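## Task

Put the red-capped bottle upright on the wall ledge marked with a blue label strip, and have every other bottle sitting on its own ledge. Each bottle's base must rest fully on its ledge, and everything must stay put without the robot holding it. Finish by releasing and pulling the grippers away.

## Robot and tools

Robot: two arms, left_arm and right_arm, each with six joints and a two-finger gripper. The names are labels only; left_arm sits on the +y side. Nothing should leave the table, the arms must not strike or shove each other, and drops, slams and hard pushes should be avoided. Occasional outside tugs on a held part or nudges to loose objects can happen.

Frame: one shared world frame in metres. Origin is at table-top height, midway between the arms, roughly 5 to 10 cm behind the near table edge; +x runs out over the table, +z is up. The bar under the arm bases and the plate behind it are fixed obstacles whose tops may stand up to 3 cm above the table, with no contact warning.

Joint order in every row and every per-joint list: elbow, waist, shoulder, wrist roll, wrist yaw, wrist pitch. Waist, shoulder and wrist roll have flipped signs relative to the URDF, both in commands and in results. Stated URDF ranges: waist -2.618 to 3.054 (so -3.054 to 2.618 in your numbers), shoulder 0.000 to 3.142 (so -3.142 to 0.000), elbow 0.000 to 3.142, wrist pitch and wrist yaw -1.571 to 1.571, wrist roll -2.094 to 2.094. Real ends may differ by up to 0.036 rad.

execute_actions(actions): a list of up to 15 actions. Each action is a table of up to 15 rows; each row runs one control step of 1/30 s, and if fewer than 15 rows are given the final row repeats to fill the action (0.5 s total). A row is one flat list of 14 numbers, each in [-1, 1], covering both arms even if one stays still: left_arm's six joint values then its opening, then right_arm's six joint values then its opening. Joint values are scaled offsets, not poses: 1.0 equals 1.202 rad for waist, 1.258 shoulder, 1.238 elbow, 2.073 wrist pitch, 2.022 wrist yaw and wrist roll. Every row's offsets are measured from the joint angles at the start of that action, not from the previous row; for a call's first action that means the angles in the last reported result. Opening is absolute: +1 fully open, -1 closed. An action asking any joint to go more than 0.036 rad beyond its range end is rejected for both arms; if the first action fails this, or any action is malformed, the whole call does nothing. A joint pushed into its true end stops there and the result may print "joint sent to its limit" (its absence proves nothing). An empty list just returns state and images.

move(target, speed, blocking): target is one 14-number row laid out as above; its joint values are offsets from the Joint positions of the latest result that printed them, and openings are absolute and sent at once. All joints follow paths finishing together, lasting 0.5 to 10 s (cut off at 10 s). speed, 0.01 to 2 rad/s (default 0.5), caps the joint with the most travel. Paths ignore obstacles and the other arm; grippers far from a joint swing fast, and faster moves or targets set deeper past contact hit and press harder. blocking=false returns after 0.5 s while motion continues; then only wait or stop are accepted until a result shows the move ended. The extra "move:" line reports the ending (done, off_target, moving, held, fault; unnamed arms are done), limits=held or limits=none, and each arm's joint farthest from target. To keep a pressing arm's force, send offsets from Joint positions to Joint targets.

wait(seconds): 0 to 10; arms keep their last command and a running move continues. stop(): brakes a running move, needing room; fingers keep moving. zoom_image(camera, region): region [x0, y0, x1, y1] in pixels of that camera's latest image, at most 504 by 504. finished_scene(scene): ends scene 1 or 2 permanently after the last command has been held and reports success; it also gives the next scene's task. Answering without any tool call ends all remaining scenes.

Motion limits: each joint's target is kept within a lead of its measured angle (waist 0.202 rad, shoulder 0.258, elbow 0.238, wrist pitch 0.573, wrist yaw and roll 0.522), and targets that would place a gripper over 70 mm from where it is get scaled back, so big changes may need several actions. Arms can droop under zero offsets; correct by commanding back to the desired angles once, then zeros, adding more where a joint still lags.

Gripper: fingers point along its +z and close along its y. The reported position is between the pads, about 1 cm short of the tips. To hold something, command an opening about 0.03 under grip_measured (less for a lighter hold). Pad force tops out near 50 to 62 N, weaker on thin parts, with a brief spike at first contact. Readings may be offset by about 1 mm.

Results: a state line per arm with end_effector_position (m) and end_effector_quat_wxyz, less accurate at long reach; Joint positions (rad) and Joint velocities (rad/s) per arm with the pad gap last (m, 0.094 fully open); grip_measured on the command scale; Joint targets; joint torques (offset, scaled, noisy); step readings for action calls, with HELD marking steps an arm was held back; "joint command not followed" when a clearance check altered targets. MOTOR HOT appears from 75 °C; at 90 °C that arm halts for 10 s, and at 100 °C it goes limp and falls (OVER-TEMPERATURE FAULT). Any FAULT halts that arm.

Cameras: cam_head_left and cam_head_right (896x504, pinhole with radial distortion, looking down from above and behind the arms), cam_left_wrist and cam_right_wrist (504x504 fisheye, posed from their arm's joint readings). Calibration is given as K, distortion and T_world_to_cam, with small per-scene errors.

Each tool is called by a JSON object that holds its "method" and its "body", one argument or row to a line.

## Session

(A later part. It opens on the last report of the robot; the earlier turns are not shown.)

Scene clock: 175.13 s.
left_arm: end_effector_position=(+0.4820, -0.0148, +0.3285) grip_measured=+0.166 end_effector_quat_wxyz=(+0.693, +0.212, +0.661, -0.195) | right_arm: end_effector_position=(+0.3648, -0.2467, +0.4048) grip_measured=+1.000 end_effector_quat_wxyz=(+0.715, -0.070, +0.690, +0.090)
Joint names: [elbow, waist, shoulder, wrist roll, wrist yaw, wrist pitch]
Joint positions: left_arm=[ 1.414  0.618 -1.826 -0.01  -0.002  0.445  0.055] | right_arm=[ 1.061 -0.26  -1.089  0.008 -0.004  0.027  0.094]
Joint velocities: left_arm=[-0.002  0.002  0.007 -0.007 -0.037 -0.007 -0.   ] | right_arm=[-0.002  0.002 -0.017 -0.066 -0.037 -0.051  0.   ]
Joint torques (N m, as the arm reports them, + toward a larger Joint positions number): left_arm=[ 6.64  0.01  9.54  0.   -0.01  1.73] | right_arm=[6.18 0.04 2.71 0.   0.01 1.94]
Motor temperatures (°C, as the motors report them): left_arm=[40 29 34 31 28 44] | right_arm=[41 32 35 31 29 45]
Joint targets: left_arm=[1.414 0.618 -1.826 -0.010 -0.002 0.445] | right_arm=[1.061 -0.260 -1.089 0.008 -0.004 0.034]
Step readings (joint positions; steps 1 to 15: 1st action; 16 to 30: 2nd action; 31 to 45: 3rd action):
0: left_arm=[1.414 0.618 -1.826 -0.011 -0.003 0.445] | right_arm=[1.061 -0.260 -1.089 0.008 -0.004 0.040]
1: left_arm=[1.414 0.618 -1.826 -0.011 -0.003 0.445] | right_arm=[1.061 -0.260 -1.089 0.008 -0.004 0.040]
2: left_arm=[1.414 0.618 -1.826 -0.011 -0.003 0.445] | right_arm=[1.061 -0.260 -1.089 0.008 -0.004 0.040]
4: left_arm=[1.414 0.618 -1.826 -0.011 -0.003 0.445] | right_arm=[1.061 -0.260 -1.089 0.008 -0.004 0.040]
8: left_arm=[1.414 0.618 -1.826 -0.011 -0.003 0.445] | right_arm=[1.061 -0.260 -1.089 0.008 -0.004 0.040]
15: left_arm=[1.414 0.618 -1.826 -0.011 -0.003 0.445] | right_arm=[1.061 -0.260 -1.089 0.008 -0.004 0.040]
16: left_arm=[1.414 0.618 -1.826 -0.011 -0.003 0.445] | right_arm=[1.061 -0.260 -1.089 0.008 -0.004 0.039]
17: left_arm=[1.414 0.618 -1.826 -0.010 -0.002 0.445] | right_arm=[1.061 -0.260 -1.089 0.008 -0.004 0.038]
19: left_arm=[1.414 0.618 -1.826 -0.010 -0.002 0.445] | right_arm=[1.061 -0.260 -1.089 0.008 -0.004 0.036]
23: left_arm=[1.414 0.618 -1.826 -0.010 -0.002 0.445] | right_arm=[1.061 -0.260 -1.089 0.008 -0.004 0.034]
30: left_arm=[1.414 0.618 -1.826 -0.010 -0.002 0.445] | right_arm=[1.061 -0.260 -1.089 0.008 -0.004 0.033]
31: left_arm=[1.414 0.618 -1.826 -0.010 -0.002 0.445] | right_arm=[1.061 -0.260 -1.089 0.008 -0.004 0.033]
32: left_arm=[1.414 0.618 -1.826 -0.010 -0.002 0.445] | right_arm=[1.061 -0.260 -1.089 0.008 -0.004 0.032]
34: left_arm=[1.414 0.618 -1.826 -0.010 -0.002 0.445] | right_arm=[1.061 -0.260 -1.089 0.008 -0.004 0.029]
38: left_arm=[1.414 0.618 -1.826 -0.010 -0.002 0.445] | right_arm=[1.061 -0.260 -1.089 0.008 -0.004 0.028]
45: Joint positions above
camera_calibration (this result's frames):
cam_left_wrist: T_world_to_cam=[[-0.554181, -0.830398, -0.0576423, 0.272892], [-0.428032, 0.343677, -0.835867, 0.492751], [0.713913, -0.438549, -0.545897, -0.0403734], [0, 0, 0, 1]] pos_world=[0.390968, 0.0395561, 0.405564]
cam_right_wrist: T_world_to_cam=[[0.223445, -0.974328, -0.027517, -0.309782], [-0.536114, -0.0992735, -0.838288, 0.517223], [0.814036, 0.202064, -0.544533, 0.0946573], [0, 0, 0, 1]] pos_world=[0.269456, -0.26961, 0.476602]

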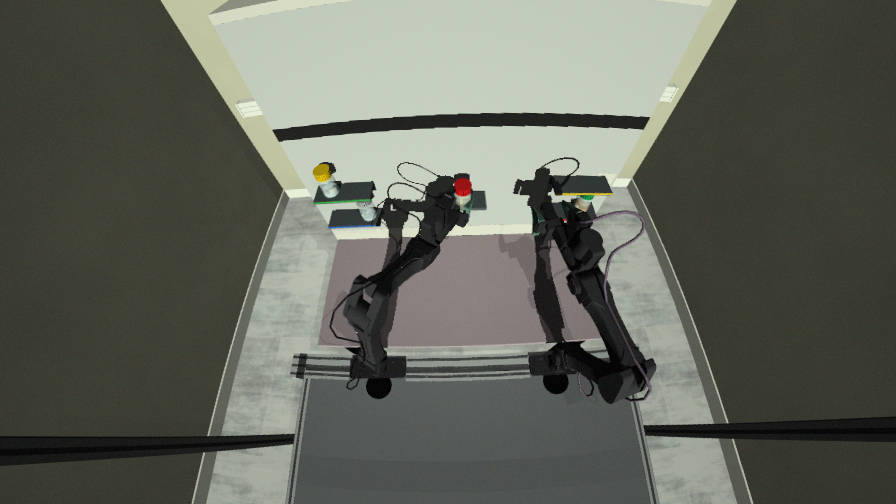

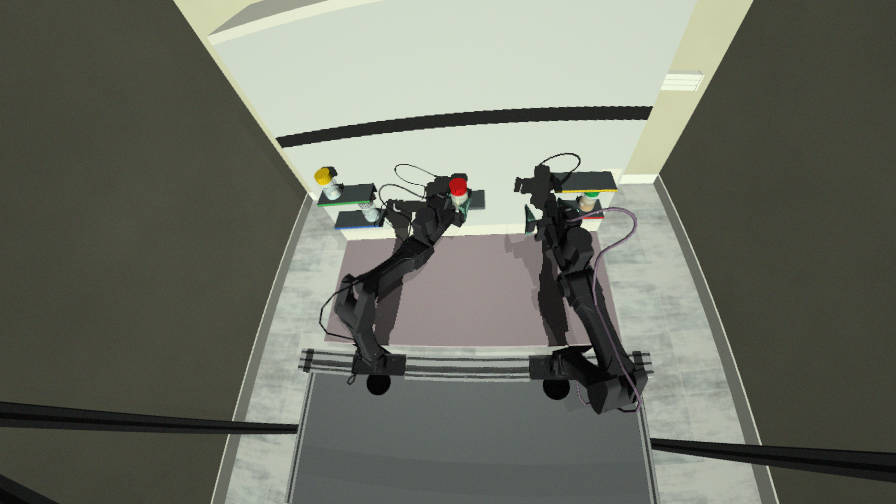

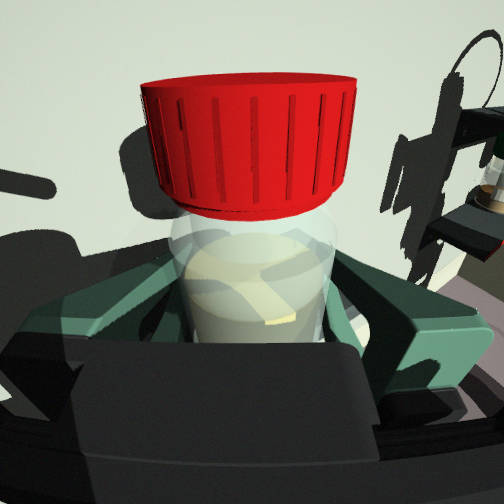

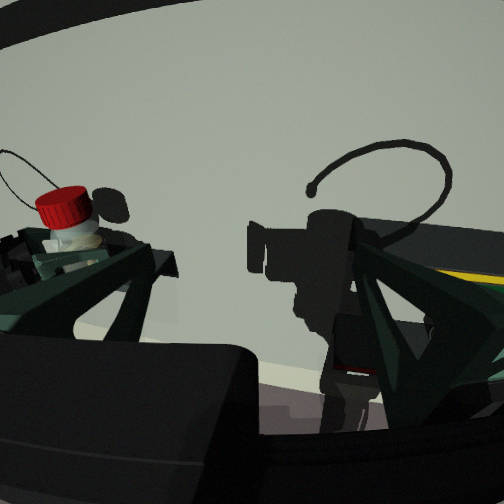

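{"method": "move", "body": {
  "target": [0.09,0,0.025,0,0,0.025,0.135, 0.02,0,0,0,0,0.012,1],
  "speed": 0.15
}}

Scene clock: 196.63 s.
left_arm: end_effector_position=(+0.4825, -0.0162, +0.3610) grip_measured=+0.166 end_effector_quat_wxyz=(+0.714, +0.205, +0.639, -0.201) | right_arm: end_effector_position=(+0.3648, -0.2467, +0.4049) grip_measured=+1.000 end_effector_quat_wxyz=(+0.715, -0.070, +0.690, +0.090)
Joint names: [elbow, waist, shoulder, wrist roll, wrist yaw, wrist pitch]
Joint positions: left_arm=[ 1.482  0.618 -1.826 -0.01  -0.002  0.441  0.055] | right_arm=[ 1.061 -0.26  -1.089  0.008 -0.004  0.027  0.094]
Joint velocities: left_arm=[-0.002  0.012  0.002  0.022 -0.007  0.022  0.   ] | right_arm=[-0.012 -0.012 -0.002 -0.007 -0.051 -0.037  0.   ]
Joint torques (N m, as the arm reports them, + toward a larger Joint positions number): left_arm=[ 9.7   0.01 12.07  0.   -0.01  2.23] | right_arm=[ 8.25 -0.02  2.81  0.    0.02  2.13]
Motor temperatures (°C, as the motors report them): left_arm=[39 29 36 31 28 44] | right_arm=[40 32 34 31 29 45]
Joint targets: left_arm=[1.526 0.618 -1.794 -0.010 -0.002 0.497] | right_arm=[1.085 -0.260 -1.089 0.008 -0.004 0.052]
move: off_target (left_arm, right_arm); limits=none; left_arm: farthest joint: the wrist pitch, 0.056 radians from its target (0.051 radians at the start); right_arm: farthest joint: the elbow, 0.025 radians from its target (0.025 radians at the start)
camera_calibration (this result's frames):
cam_left_wrist: T_world_to_cam=[[-0.552502, -0.831505, -0.0578038, 0.273162], [-0.382773, 0.314719, -0.868583, 0.510115], [0.740423, -0.457768, -0.492161, -0.0561602], [0, 0, 0, 1]] pos_world=[0.387763, 0.0408841, 0.431228]
cam_right_wrist: T_world_to_cam=[[0.223443, -0.974328, -0.0275166, -0.309782], [-0.535804, -0.0991958, -0.838495, 0.517291], [0.81424, 0.2021, -0.544213, 0.0945165], [0, 0, 0, 1]] pos_world=[0.269426, -0.269619, 0.476659]

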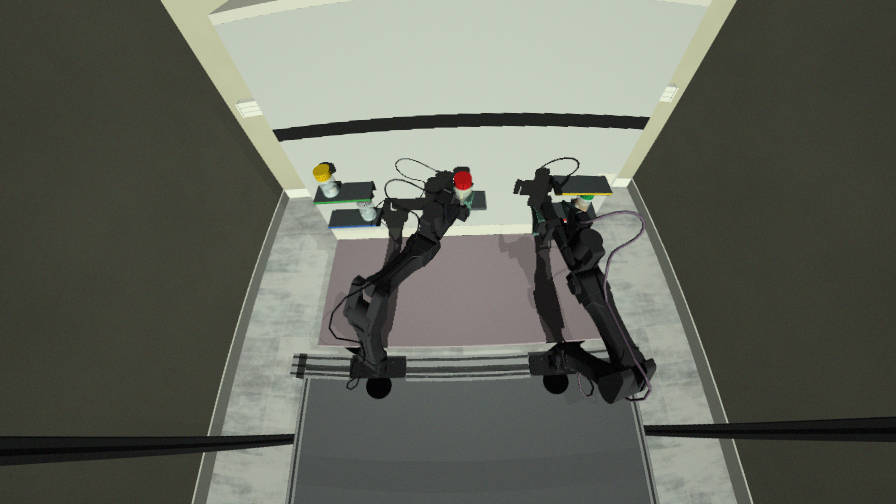

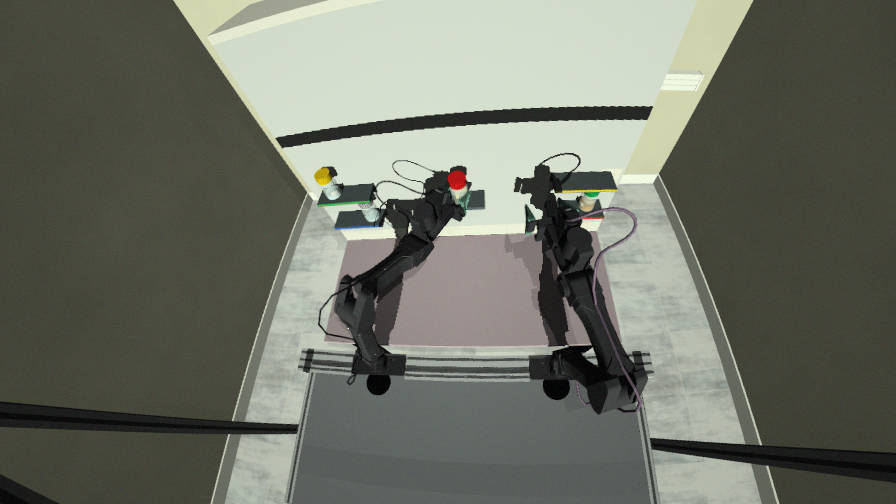

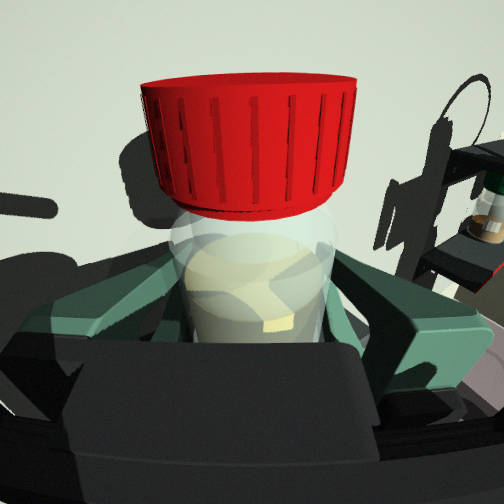

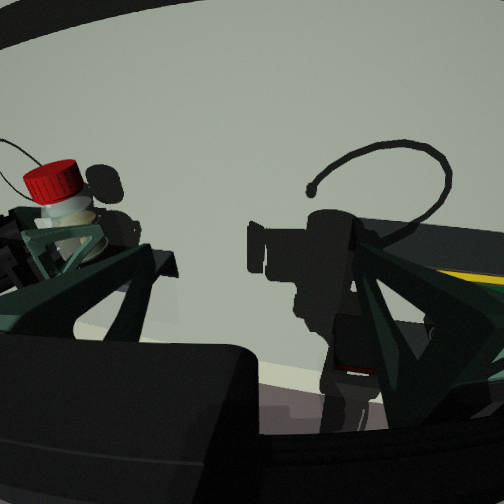

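{"method": "move", "body": {
  "target": [-0.53,0,0.625,0,0,-0.049,0.135, 0.02,0,0,0,0,0.012,1],
  "speed": 0.4
}}

Scene clock: 203.70 s.
left_arm: end_effector_position=(+0.3233, +0.0895, +0.3535) grip_measured=+0.166 end_effector_quat_wxyz=(+0.703, +0.209, +0.651, -0.198) | right_arm: end_effector_position=(+0.3648, -0.2467, +0.4050) grip_measured=+1.000 end_effector_quat_wxyz=(+0.715, -0.070, +0.690, +0.090)
Joint names: [elbow, waist, shoulder, wrist roll, wrist yaw, wrist pitch]
Joint positions: left_arm=[ 0.827  0.618 -1.071 -0.01  -0.002  0.307  0.055] | right_arm=[ 1.061 -0.26  -1.089  0.008 -0.004  0.028  0.094]
Joint velocities: left_arm=[ 0.007 -0.017  0.007 -0.022  0.051 -0.066  0.001] | right_arm=[ 0.012  0.002  0.017  0.007 -0.051  0.037  0.   ]
Joint torques (N m, as the arm reports them, + toward a larger Joint positions number): left_arm=[ 6.61  0.    5.46  0.   -0.01  2.03] | right_arm=[8.28 0.03 2.77 0.02 0.02 2.15]
Motor temperatures (°C, as the motors report them): left_arm=[40 29 37 31 28 45] | right_arm=[40 32 34 31 29 45]
Joint targets: left_arm=[0.826 0.618 -1.040 -0.010 -0.002 0.339] | right_arm=[1.085 -0.260 -1.089 0.008 -0.004 0.052]
move: off_target (left_arm, right_arm); limits=none; left_arm: farthest joint: the wrist pitch, 0.033 radians from its target (0.101 radians at the start); right_arm: farthest joint: the elbow, 0.025 radians from its target (0.025 radians at the start)
camera_calibration (this result's frames):
cam_left_wrist: T_world_to_cam=[[-0.553409, -0.830907, -0.0577324, 0.272838], [-0.407393, 0.33049, -0.851356, 0.40987], [0.726477, -0.447628, -0.521402, 0.120363], [0, 0, 0, 1]] pos_world=[0.230528, 0.145123, 0.427454]
cam_right_wrist: T_world_to_cam=[[0.223442, -0.974329, -0.0275161, -0.309783], [-0.535493, -0.0991181, -0.838703, 0.517358], [0.814445, 0.202136, -0.543894, 0.0943758], [0, 0, 0, 1]] pos_world=[0.269396, -0.269627, 0.476716]

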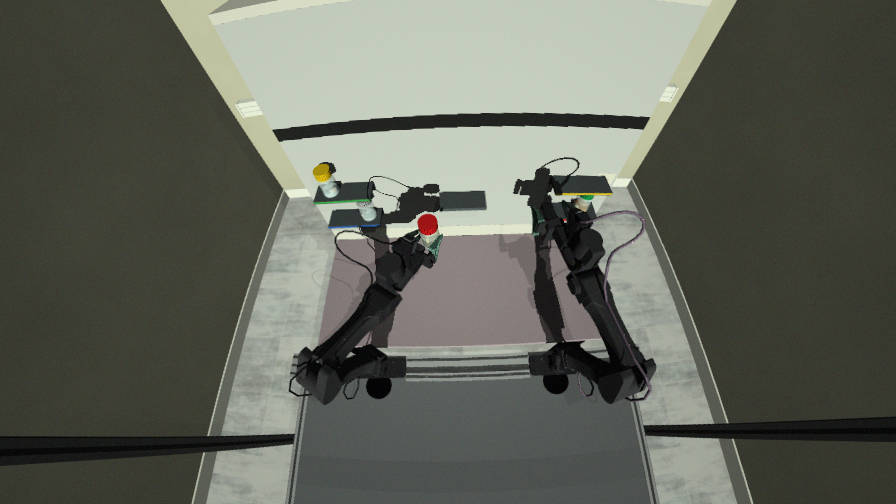

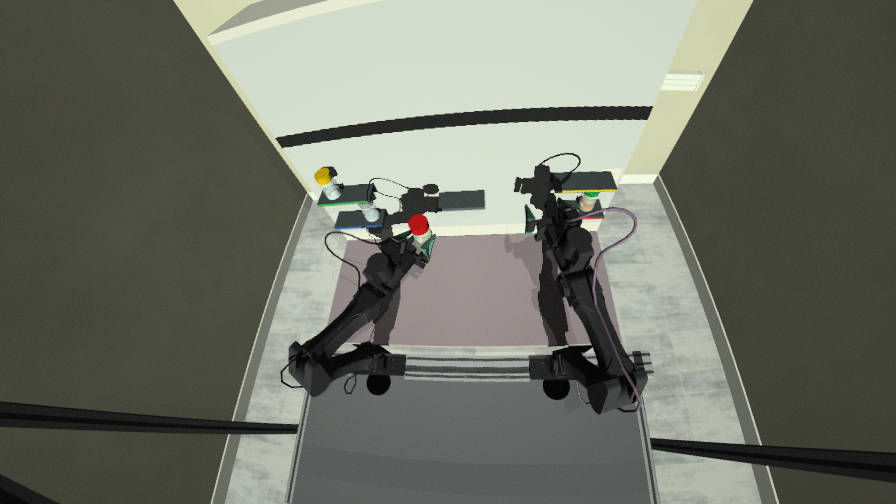

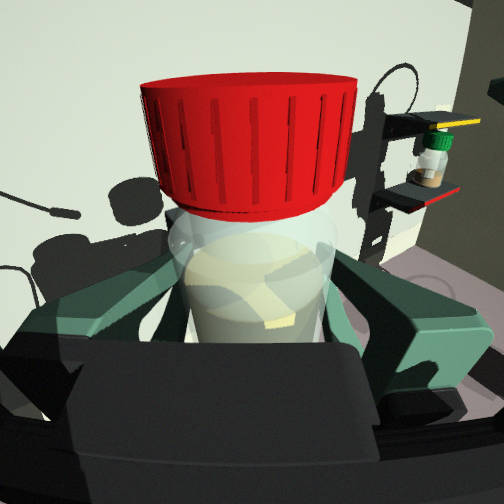

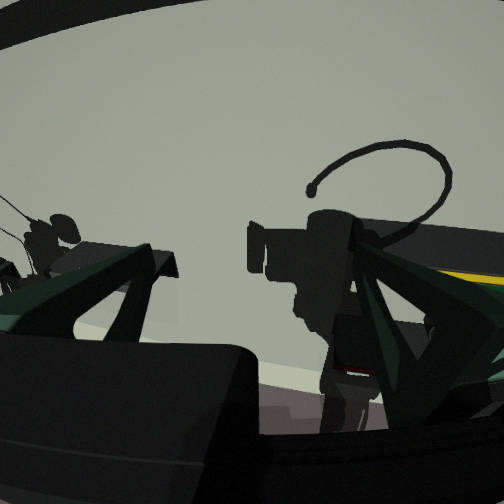

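{"method": "move", "body": {
  "target": [-0.151,-0.685,0.056,0,0,0.079,0.135, 0.02,0,0,0,0,0.012,1],
  "speed": 0.45
}}

Scene clock: 211.53 s.
left_arm: end_effector_position=(+0.3676, +0.3951, +0.3054) grip_measured=+0.166 end_effector_quat_wxyz=(+0.713, -0.071, +0.692, +0.092) | right_arm: end_effector_position=(+0.3648, -0.2467, +0.4052) grip_measured=+1.000 end_effector_quat_wxyz=(+0.715, -0.070, +0.690, +0.090)
Joint names: [elbow, waist, shoulder, wrist roll, wrist yaw, wrist pitch]
Joint positions: left_arm=[ 0.64  -0.196 -1.034 -0.01  -0.002  0.406  0.055] | right_arm=[ 1.061 -0.26  -1.089  0.008 -0.004  0.028  0.094]
Joint velocities: left_arm=[ 0.002  0.007 -0.002 -0.022 -0.007  0.007 -0.   ] | right_arm=[ 0.007  0.017 -0.017 -0.037  0.007  0.051  0.   ]
Joint torques (N m, as the arm reports them, + toward a larger Joint positions number): left_arm=[ 6.65 -0.81  5.29  0.   -0.01  2.32] | right_arm=[ 8.24 -0.05  2.75  0.    0.03  2.14]
Motor temperatures (°C, as the motors report them): left_arm=[39 29 35 31 28 46] | right_arm=[40 32 34 31 29 45]
Joint targets: left_arm=[0.640 -0.206 -1.000 -0.010 -0.002 0.470] | right_arm=[1.085 -0.260 -1.089 0.008 -0.004 0.053]
move: off_target (left_arm, right_arm); limits=none; left_arm: farthest joint: the wrist pitch, 0.065 radians from its target (0.164 radians at the start); right_arm: farthest joint: the elbow, 0.025 radians from its target (0.025 radians at the start)
camera_calibration (this result's frames):
cam_left_wrist: T_world_to_cam=[[0.223433, -0.973567, -0.0473803, 0.316147], [-0.544662, -0.084392, -0.834398, 0.495169], [0.808344, 0.212238, -0.549121, -0.0824859], [0, 0, 0, 1]] pos_world=[0.26574, 0.367085, 0.382853]
cam_right_wrist: T_world_to_cam=[[0.223438, -0.97433, -0.0275153, -0.309783], [-0.534872, -0.0989628, -0.839118, 0.517493], [0.814854, 0.202208, -0.543254, 0.0940942], [0, 0, 0, 1]] pos_world=[0.269337, -0.269645, 0.476831]

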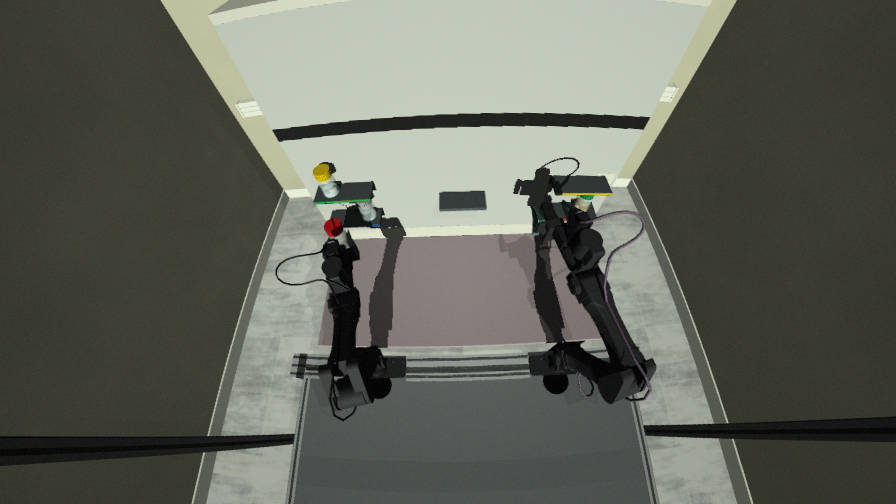

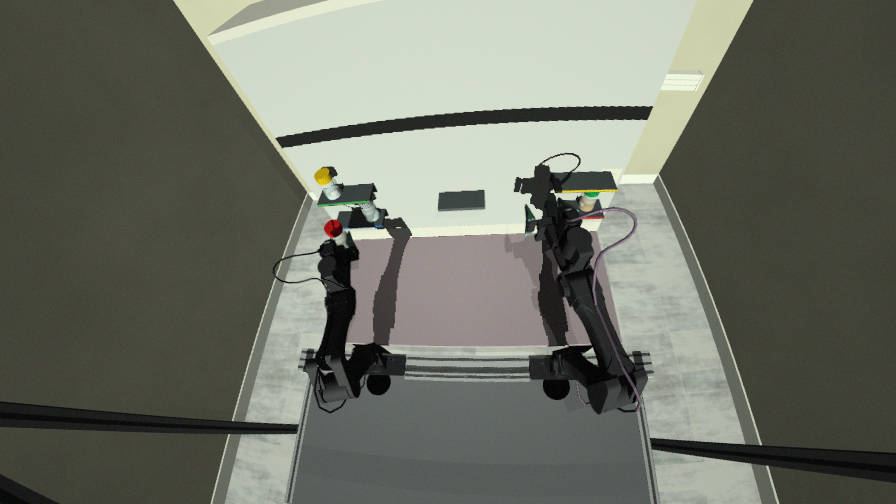

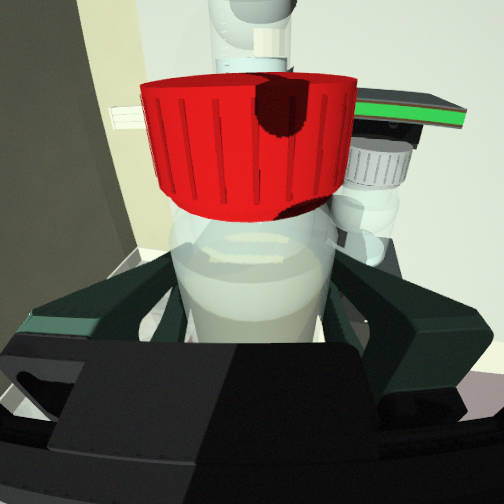

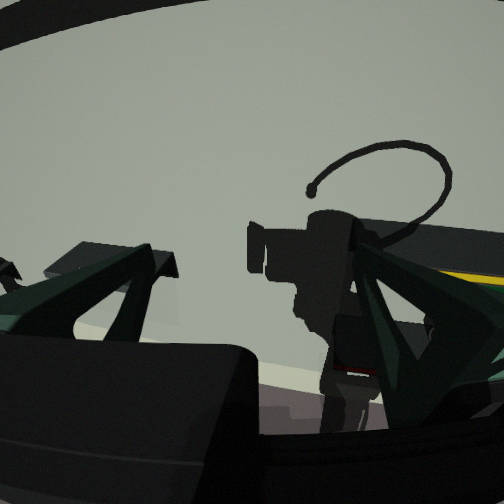

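{"method": "move", "body": {
  "target": [-0.058,0,-0.03,0,0,0.097,0.135, 0.02,0,0,0,0,0.012,1],
  "speed": 0.15
}}

Scene clock: 236.93 s.
left_arm: end_effector_position=(+0.3702, +0.3959, +0.2916) grip_measured=+0.166 end_effector_quat_wxyz=(+0.723, -0.070, +0.681, +0.093) | right_arm: end_effector_position=(+0.3648, -0.2467, +0.4054) grip_measured=+1.000 end_effector_quat_wxyz=(+0.715, -0.070, +0.689, +0.090)
Joint names: [elbow, waist, shoulder, wrist roll, wrist yaw, wrist pitch]
Joint positions: left_arm=[ 0.57  -0.196 -1.069 -0.01  -0.002  0.543  0.055] | right_arm=[ 1.061 -0.26  -1.089  0.008 -0.004  0.029  0.094]
Joint velocities: left_arm=[ 0.017 -0.007  0.007 -0.037 -0.081 -0.037 -0.   ] | right_arm=[ 0.012 -0.007 -0.017 -0.066 -0.022 -0.051  0.   ]
Joint torques (N m, as the arm reports them, + toward a larger Joint positions number): left_arm=[ 6.5   0.02  2.56  0.   -0.01  2.32] | right_arm=[8.19 0.01 2.74 0.01 0.03 2.17]
Motor temperatures (°C, as the motors report them): left_arm=[39 29 33 31 28 48] | right_arm=[41 32 33 31 29 45]
Joint targets: left_arm=[0.569 -0.196 -1.072 -0.010 -0.002 0.607] | right_arm=[1.085 -0.260 -1.089 0.008 -0.004 0.053]
move: off_target (left_arm, right_arm); limits=none; left_arm: farthest joint: the wrist pitch, 0.064 radians from its target (0.201 radians at the start); right_arm: farthest joint: the elbow, 0.025 radians from its target (0.025 radians at the start)
camera_calibration (this result's frames):
cam_left_wrist: T_world_to_cam=[[0.224392, -0.973342, -0.0474789, 0.3153], [-0.519345, -0.0782188, -0.850977, 0.478086], [0.824578, 0.215611, -0.523052, -0.107248], [0, 0, 0, 1]] pos_world=[0.265975, 0.367413, 0.365714]
cam_right_wrist: T_world_to_cam=[[0.223435, -0.97433, -0.0275144, -0.309783], [-0.53425, -0.0988074, -0.839532, 0.517628], [0.815263, 0.20228, -0.542613, 0.0938126], [0, 0, 0, 1]] pos_world=[0.269277, -0.269662, 0.476946]

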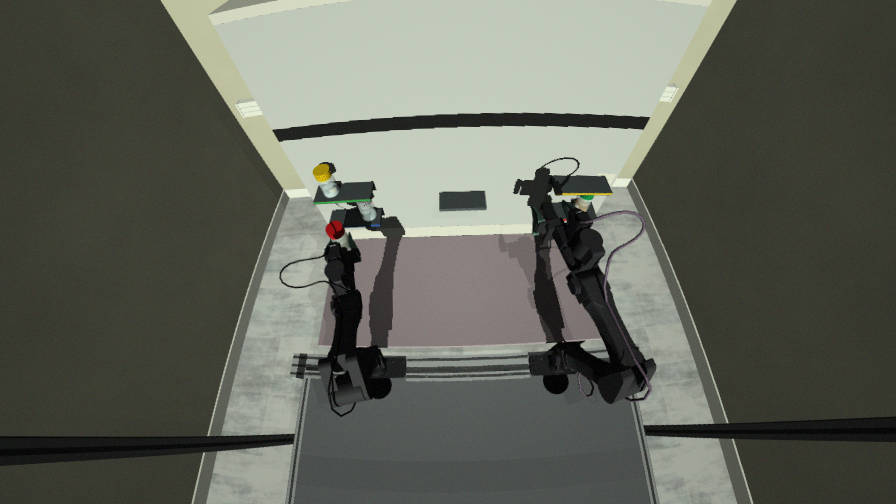

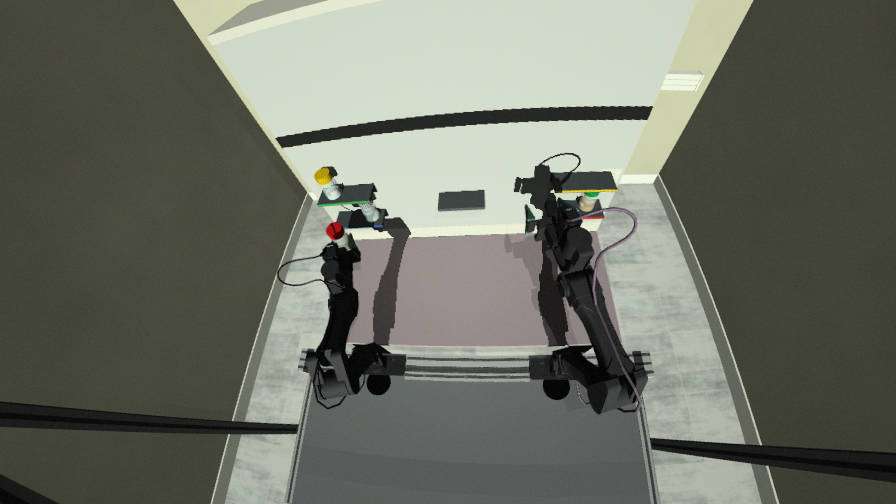

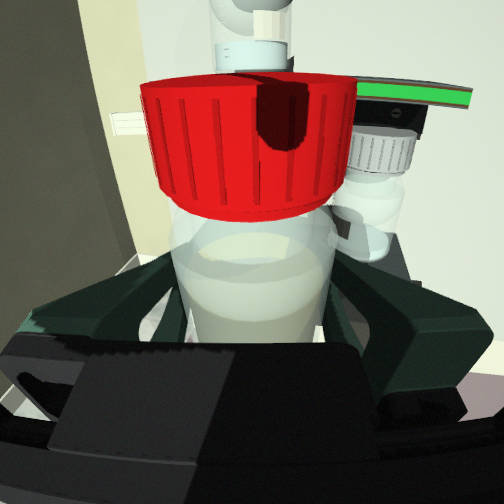

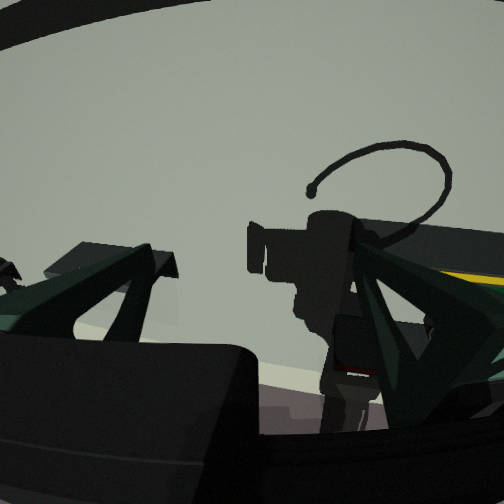

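{"method": "zoom_image", "body": {
  "camera": "cam_left_wrist",
  "region": [320,60,480,310]
}}

Region (320, 60, 480, 310) of cam_left_wrist's 504x504 image, scaled by 2.016, with more detail than that image has; it fills the left 323 columns of this view, and the rest is white.

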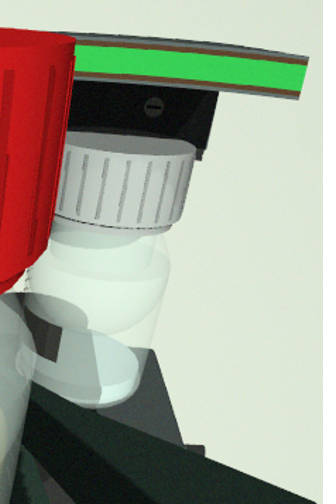

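{"method": "move", "body": {
  "target": [0.073,0,-0.098,0,0,0.058,0.135, 0.02,0,0,0,0,0.012,1],
  "speed": 0.12
}}

Scene clock: 256.67 s.
left_arm: end_effector_position=(+0.3931, +0.4014, +0.2819) grip_measured=+0.166 end_effector_quat_wxyz=(+0.716, -0.071, +0.688, +0.092) | right_arm: end_effector_position=(+0.3648, -0.2467, +0.4056) grip_measured=+1.000 end_effector_quat_wxyz=(+0.716, -0.070, +0.689, +0.091)
Joint names: [elbow, waist, shoulder, wrist roll, wrist yaw, wrist pitch]
Joint positions: left_arm=[ 0.614 -0.196 -1.19  -0.01  -0.002  0.598  0.055] | right_arm=[ 1.061 -0.26  -1.089  0.008 -0.004  0.03   0.094]
Joint velocities: left_arm=[ 0.002  0.007 -0.017 -0.095 -0.037  0.037  0.   ] | right_arm=[ 0.022  0.002  0.002  0.007  0.022 -0.051  0.   ]
Joint torques (N m, as the arm reports them, + toward a larger Joint positions number): left_arm=[ 9.63  0.01  3.5   0.   -0.01  2.34] | right_arm=[ 8.27 -0.05  2.69  0.01  0.02  2.18]
Motor temperatures (°C, as the motors report them): left_arm=[39 29 32 31 28 50] | right_arm=[41 32 33 31 29 45]
Joint targets: left_arm=[0.660 -0.196 -1.192 -0.010 -0.002 0.663] | right_arm=[1.085 -0.260 -1.089 0.008 -0.004 0.054]
move: off_target (left_arm, right_arm); limits=none; left_arm: farthest joint: the wrist pitch, 0.065 radians from its target (0.121 radians at the start); right_arm: farthest joint: the elbow, 0.025 radians from its target (0.025 radians at the start)
camera_calibration (this result's frames):
cam_left_wrist: T_world_to_cam=[[0.223728, -0.973498, -0.047414, 0.315359], [-0.536902, -0.0824979, -0.839601, 0.487587], [0.813438, 0.213299, -0.54113, -0.121978], [0, 0, 0, 1]] pos_world=[0.290453, 0.373244, 0.358325]
cam_right_wrist: T_world_to_cam=[[0.223432, -0.974331, -0.0275135, -0.309783], [-0.533628, -0.0986519, -0.839945, 0.517762], [0.815671, 0.202352, -0.541973, 0.0935308], [0, 0, 0, 1]] pos_world=[0.269218, -0.269679, 0.47706]

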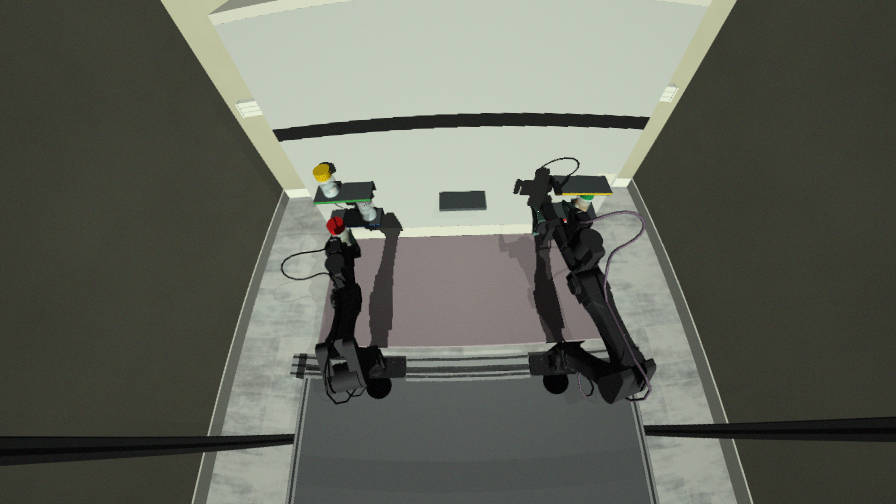

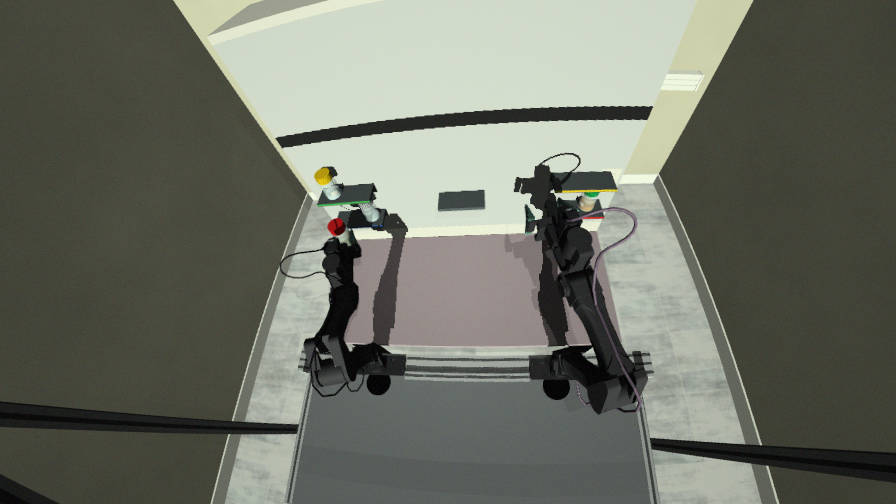

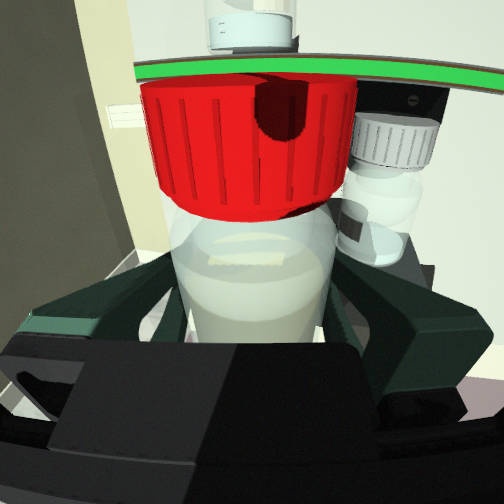

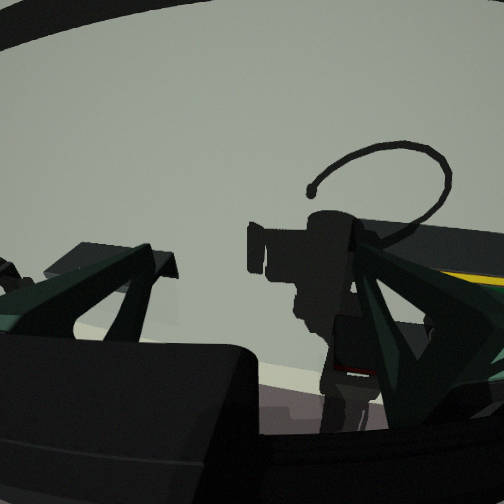

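{"method": "zoom_image", "body": {
  "camera": "cam_left_wrist",
  "region": [120,40,460,150]
}}

Region (120, 40, 460, 150) of cam_left_wrist's 504x504 image, scaled by 1.482, with more detail than that image has; it fills the top 163 rows of this view, and the rest is white.

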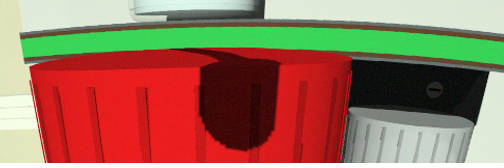

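{"method": "move", "body": {
  "target": [-0.029,0,0,0,0,0.049,0.135, 0.02,0,0,0,0,0.012,1],
  "speed": 0.1
}}

{"method": "zoom_image", "body": {
  "camera": "cam_left_wrist",
  "region": [120,40,460,300]
}}

Scene clock: 291.27 s.
left_arm: end_effector_position=(+0.3903, +0.4009, +0.2744) grip_measured=+0.166 end_effector_quat_wxyz=(+0.717, -0.071, +0.687, +0.092) | right_arm: end_effector_position=(+0.3648, -0.2467, +0.4058) grip_measured=+1.000 end_effector_quat_wxyz=(+0.716, -0.070, +0.689, +0.091)
Joint names: [elbow, waist, shoulder, wrist roll, wrist yaw, wrist pitch]
Joint positions: left_arm=[ 0.579 -0.196 -1.19  -0.01  -0.002  0.635  0.055] | right_arm=[ 1.061 -0.26  -1.089  0.008 -0.004  0.031  0.094]
Joint velocities: left_arm=[ 0.002 -0.012 -0.002  0.081 -0.037  0.11   0.002] | right_arm=[ 0.007  0.002 -0.002  0.022  0.022  0.022  0.   ]
Joint torques (N m, as the arm reports them, + toward a larger Joint positions number): left_arm=[ 6.28  0.01  3.6   0.   -0.01  2.33] | right_arm=[8.23 0.03 2.71 0.   0.03 2.16]
Motor temperatures (°C, as the motors report them): left_arm=[42 29 32 31 28 51] | right_arm=[42 32 33 31 29 46]
Joint targets: left_arm=[0.578 -0.196 -1.190 -0.010 -0.002 0.700] | right_arm=[1.085 -0.260 -1.089 0.008 -0.004 0.055]
move: off_target (left_arm, right_arm); limits=none; left_arm: farthest joint: the wrist pitch, 0.065 radians from its target (0.101 radians at the start); right_arm: farthest joint: the elbow, 0.025 radians from its target (0.025 radians at the start)
camera_calibration (this result's frames):
cam_left_wrist: T_world_to_cam=[[0.223811, -0.973478, -0.0474229, 0.315072], [-0.534721, -0.0819657, -0.841044, 0.479053], [0.814851, 0.213593, -0.538884, -0.124937], [0, 0, 0, 1]] pos_world=[0.287448, 0.372667, 0.35052]
cam_right_wrist: T_world_to_cam=[[0.223428, -0.974332, -0.0275127, -0.309783], [-0.533006, -0.0984964, -0.840359, 0.517897], [0.816078, 0.202424, -0.541332, 0.0932489], [0, 0, 0, 1]] pos_world=[0.269158, -0.269697, 0.477175]

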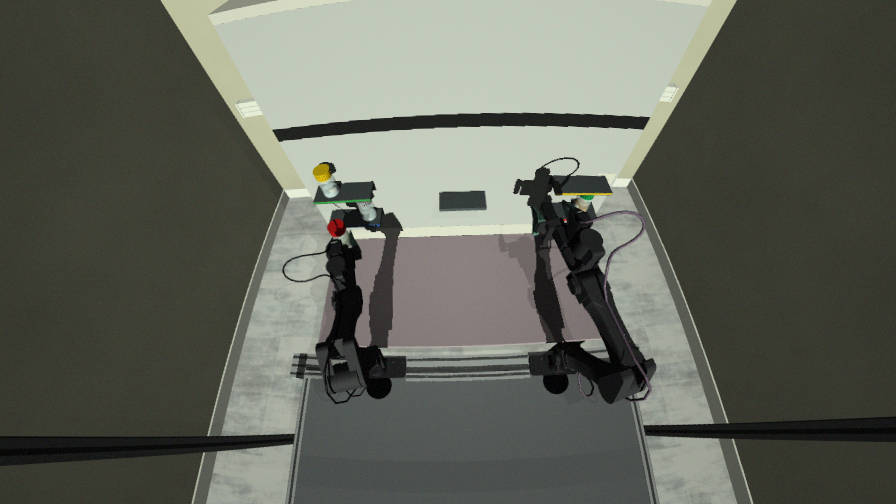

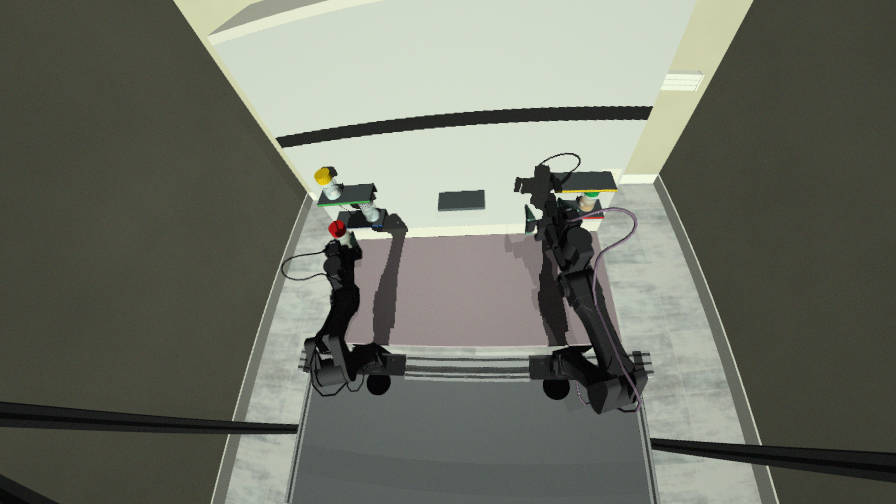

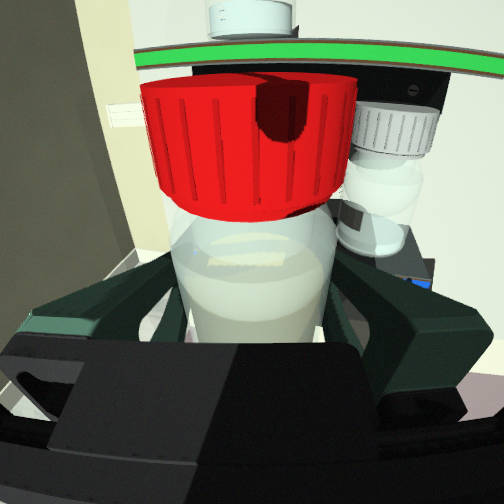

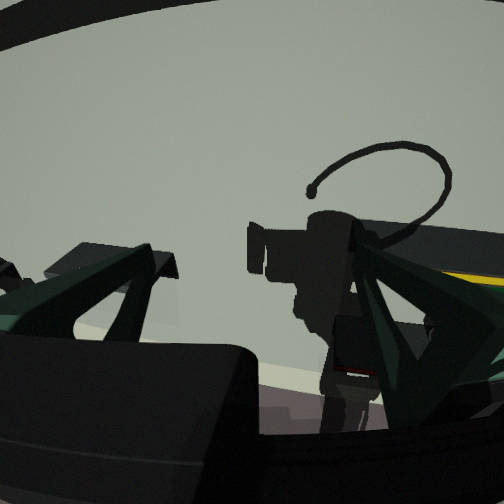

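Region (120, 40, 460, 300) of cam_left_wrist's 504x504 image, scaled by 1.482, with more detail than that image has; it fills the top 385 rows of this view, and the rest is white.

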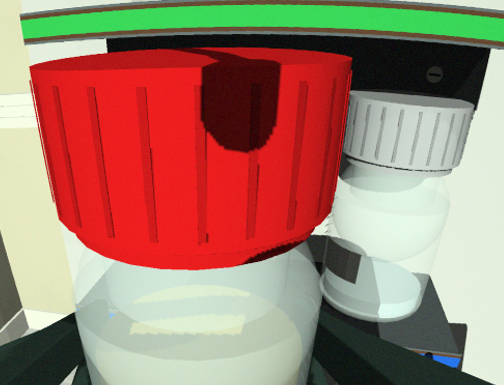

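{"method": "move", "body": {
  "target": [0.106,0,-0.106,0,0,0.056,0.135, 0.02,0,0,0,0,0.012,1],
  "speed": 0.08
}}

{"method": "zoom_image", "body": {
  "camera": "cam_left_wrist",
  "region": [120,10,460,300]
}}

Scene clock: 311.80 s.
left_arm: end_effector_position=(+0.4181, +0.4074, +0.2761) grip_measured=+0.166 end_effector_quat_wxyz=(+0.719, -0.070, +0.685, +0.092) | right_arm: end_effector_position=(+0.3648, -0.2467, +0.4059) grip_measured=+1.000 end_effector_quat_wxyz=(+0.716, -0.070, +0.689, +0.091)
Joint names: [elbow, waist, shoulder, wrist roll, wrist yaw, wrist pitch]
Joint positions: left_arm=[ 0.665 -0.196 -1.322 -0.01  -0.002  0.687  0.055] | right_arm=[ 1.061 -0.26  -1.089  0.008 -0.004  0.031  0.094]
Joint velocities: left_arm=[-0.012  0.002 -0.007  0.066  0.007  0.037 -0.001] | right_arm=[-0.012 -0.007  0.007  0.022 -0.081  0.007  0.   ]
Joint torques (N m, as the arm reports them, + toward a larger Joint positions number): left_arm=[ 9.48  0.    4.54  0.   -0.01  2.33] | right_arm=[8.23 0.   2.71 0.03 0.04 2.16]
Motor temperatures (°C, as the motors report them): left_arm=[41 29 32 31 28 52] | right_arm=[42 32 33 31 29 46]
Joint targets: left_arm=[0.711 -0.196 -1.323 -0.010 -0.002 0.751] | right_arm=[1.085 -0.260 -1.089 0.008 -0.004 0.055]
move: off_target (left_arm, right_arm); limits=none; left_arm: farthest joint: the wrist pitch, 0.065 radians from its target (0.116 radians at the start); right_arm: farthest joint: the elbow, 0.025 radians from its target (0.025 radians at the start)
camera_calibration (this result's frames):
cam_left_wrist: T_world_to_cam=[[0.223965, -0.973442, -0.0474388, 0.315148], [-0.530659, -0.0809753, -0.843708, 0.494571], [0.81746, 0.214135, -0.534702, -0.150485], [0, 0, 0, 1]] pos_world=[0.314882, 0.37905, 0.351759]
cam_right_wrist: T_world_to_cam=[[0.223427, -0.974332, -0.0275123, -0.309783], [-0.532695, -0.0984186, -0.840565, 0.517964], [0.816282, 0.20246, -0.541011, 0.0931079], [0, 0, 0, 1]] pos_world=[0.269128, -0.269705, 0.477232]

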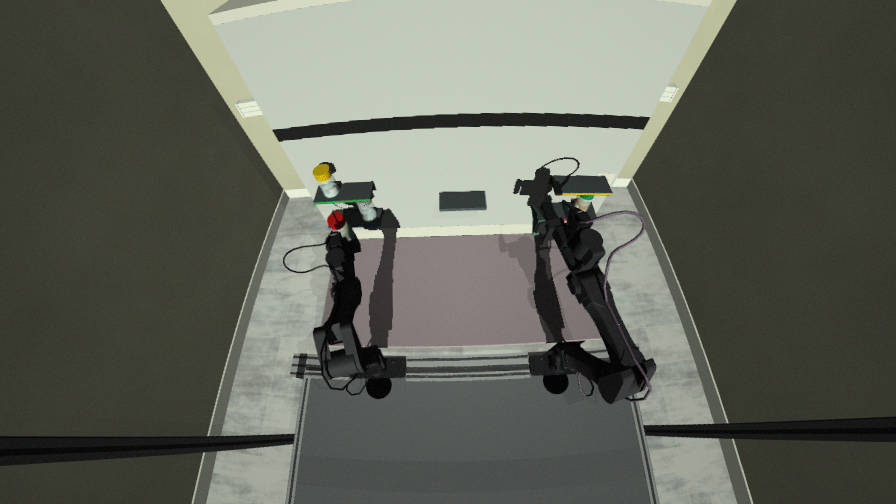

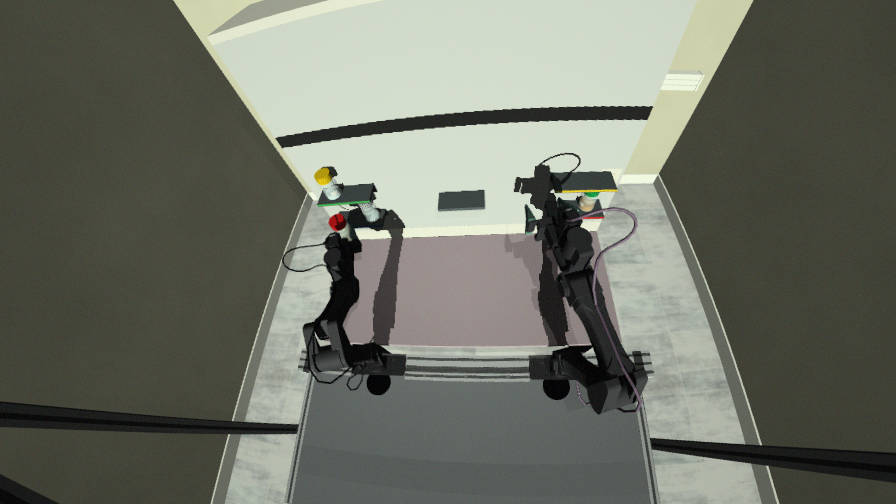

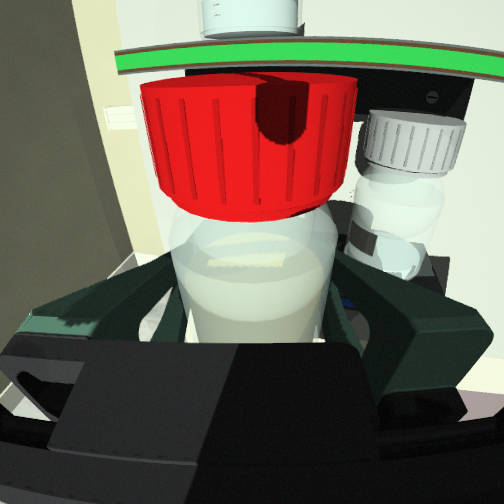

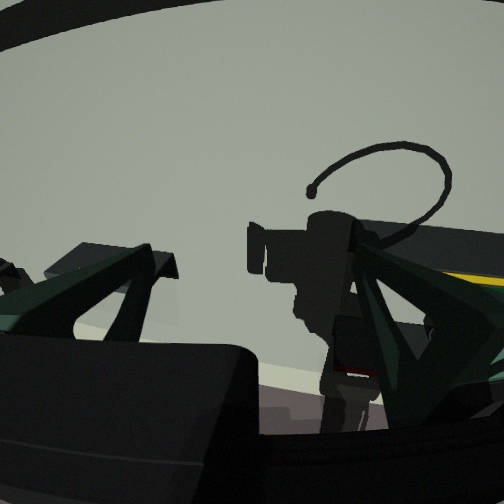

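Region (120, 10, 460, 300) of cam_left_wrist's 504x504 image, scaled by 1.482, with more detail than that image has; it fills the top 430 rows of this view, and the rest is white.

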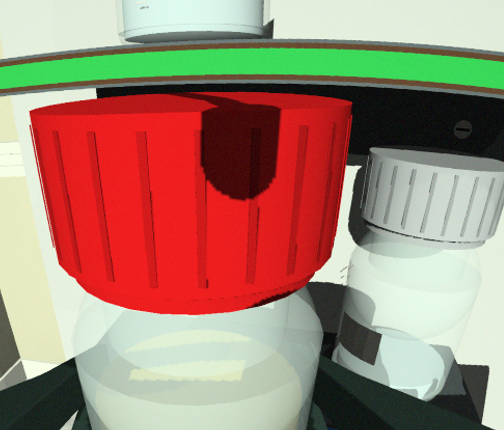

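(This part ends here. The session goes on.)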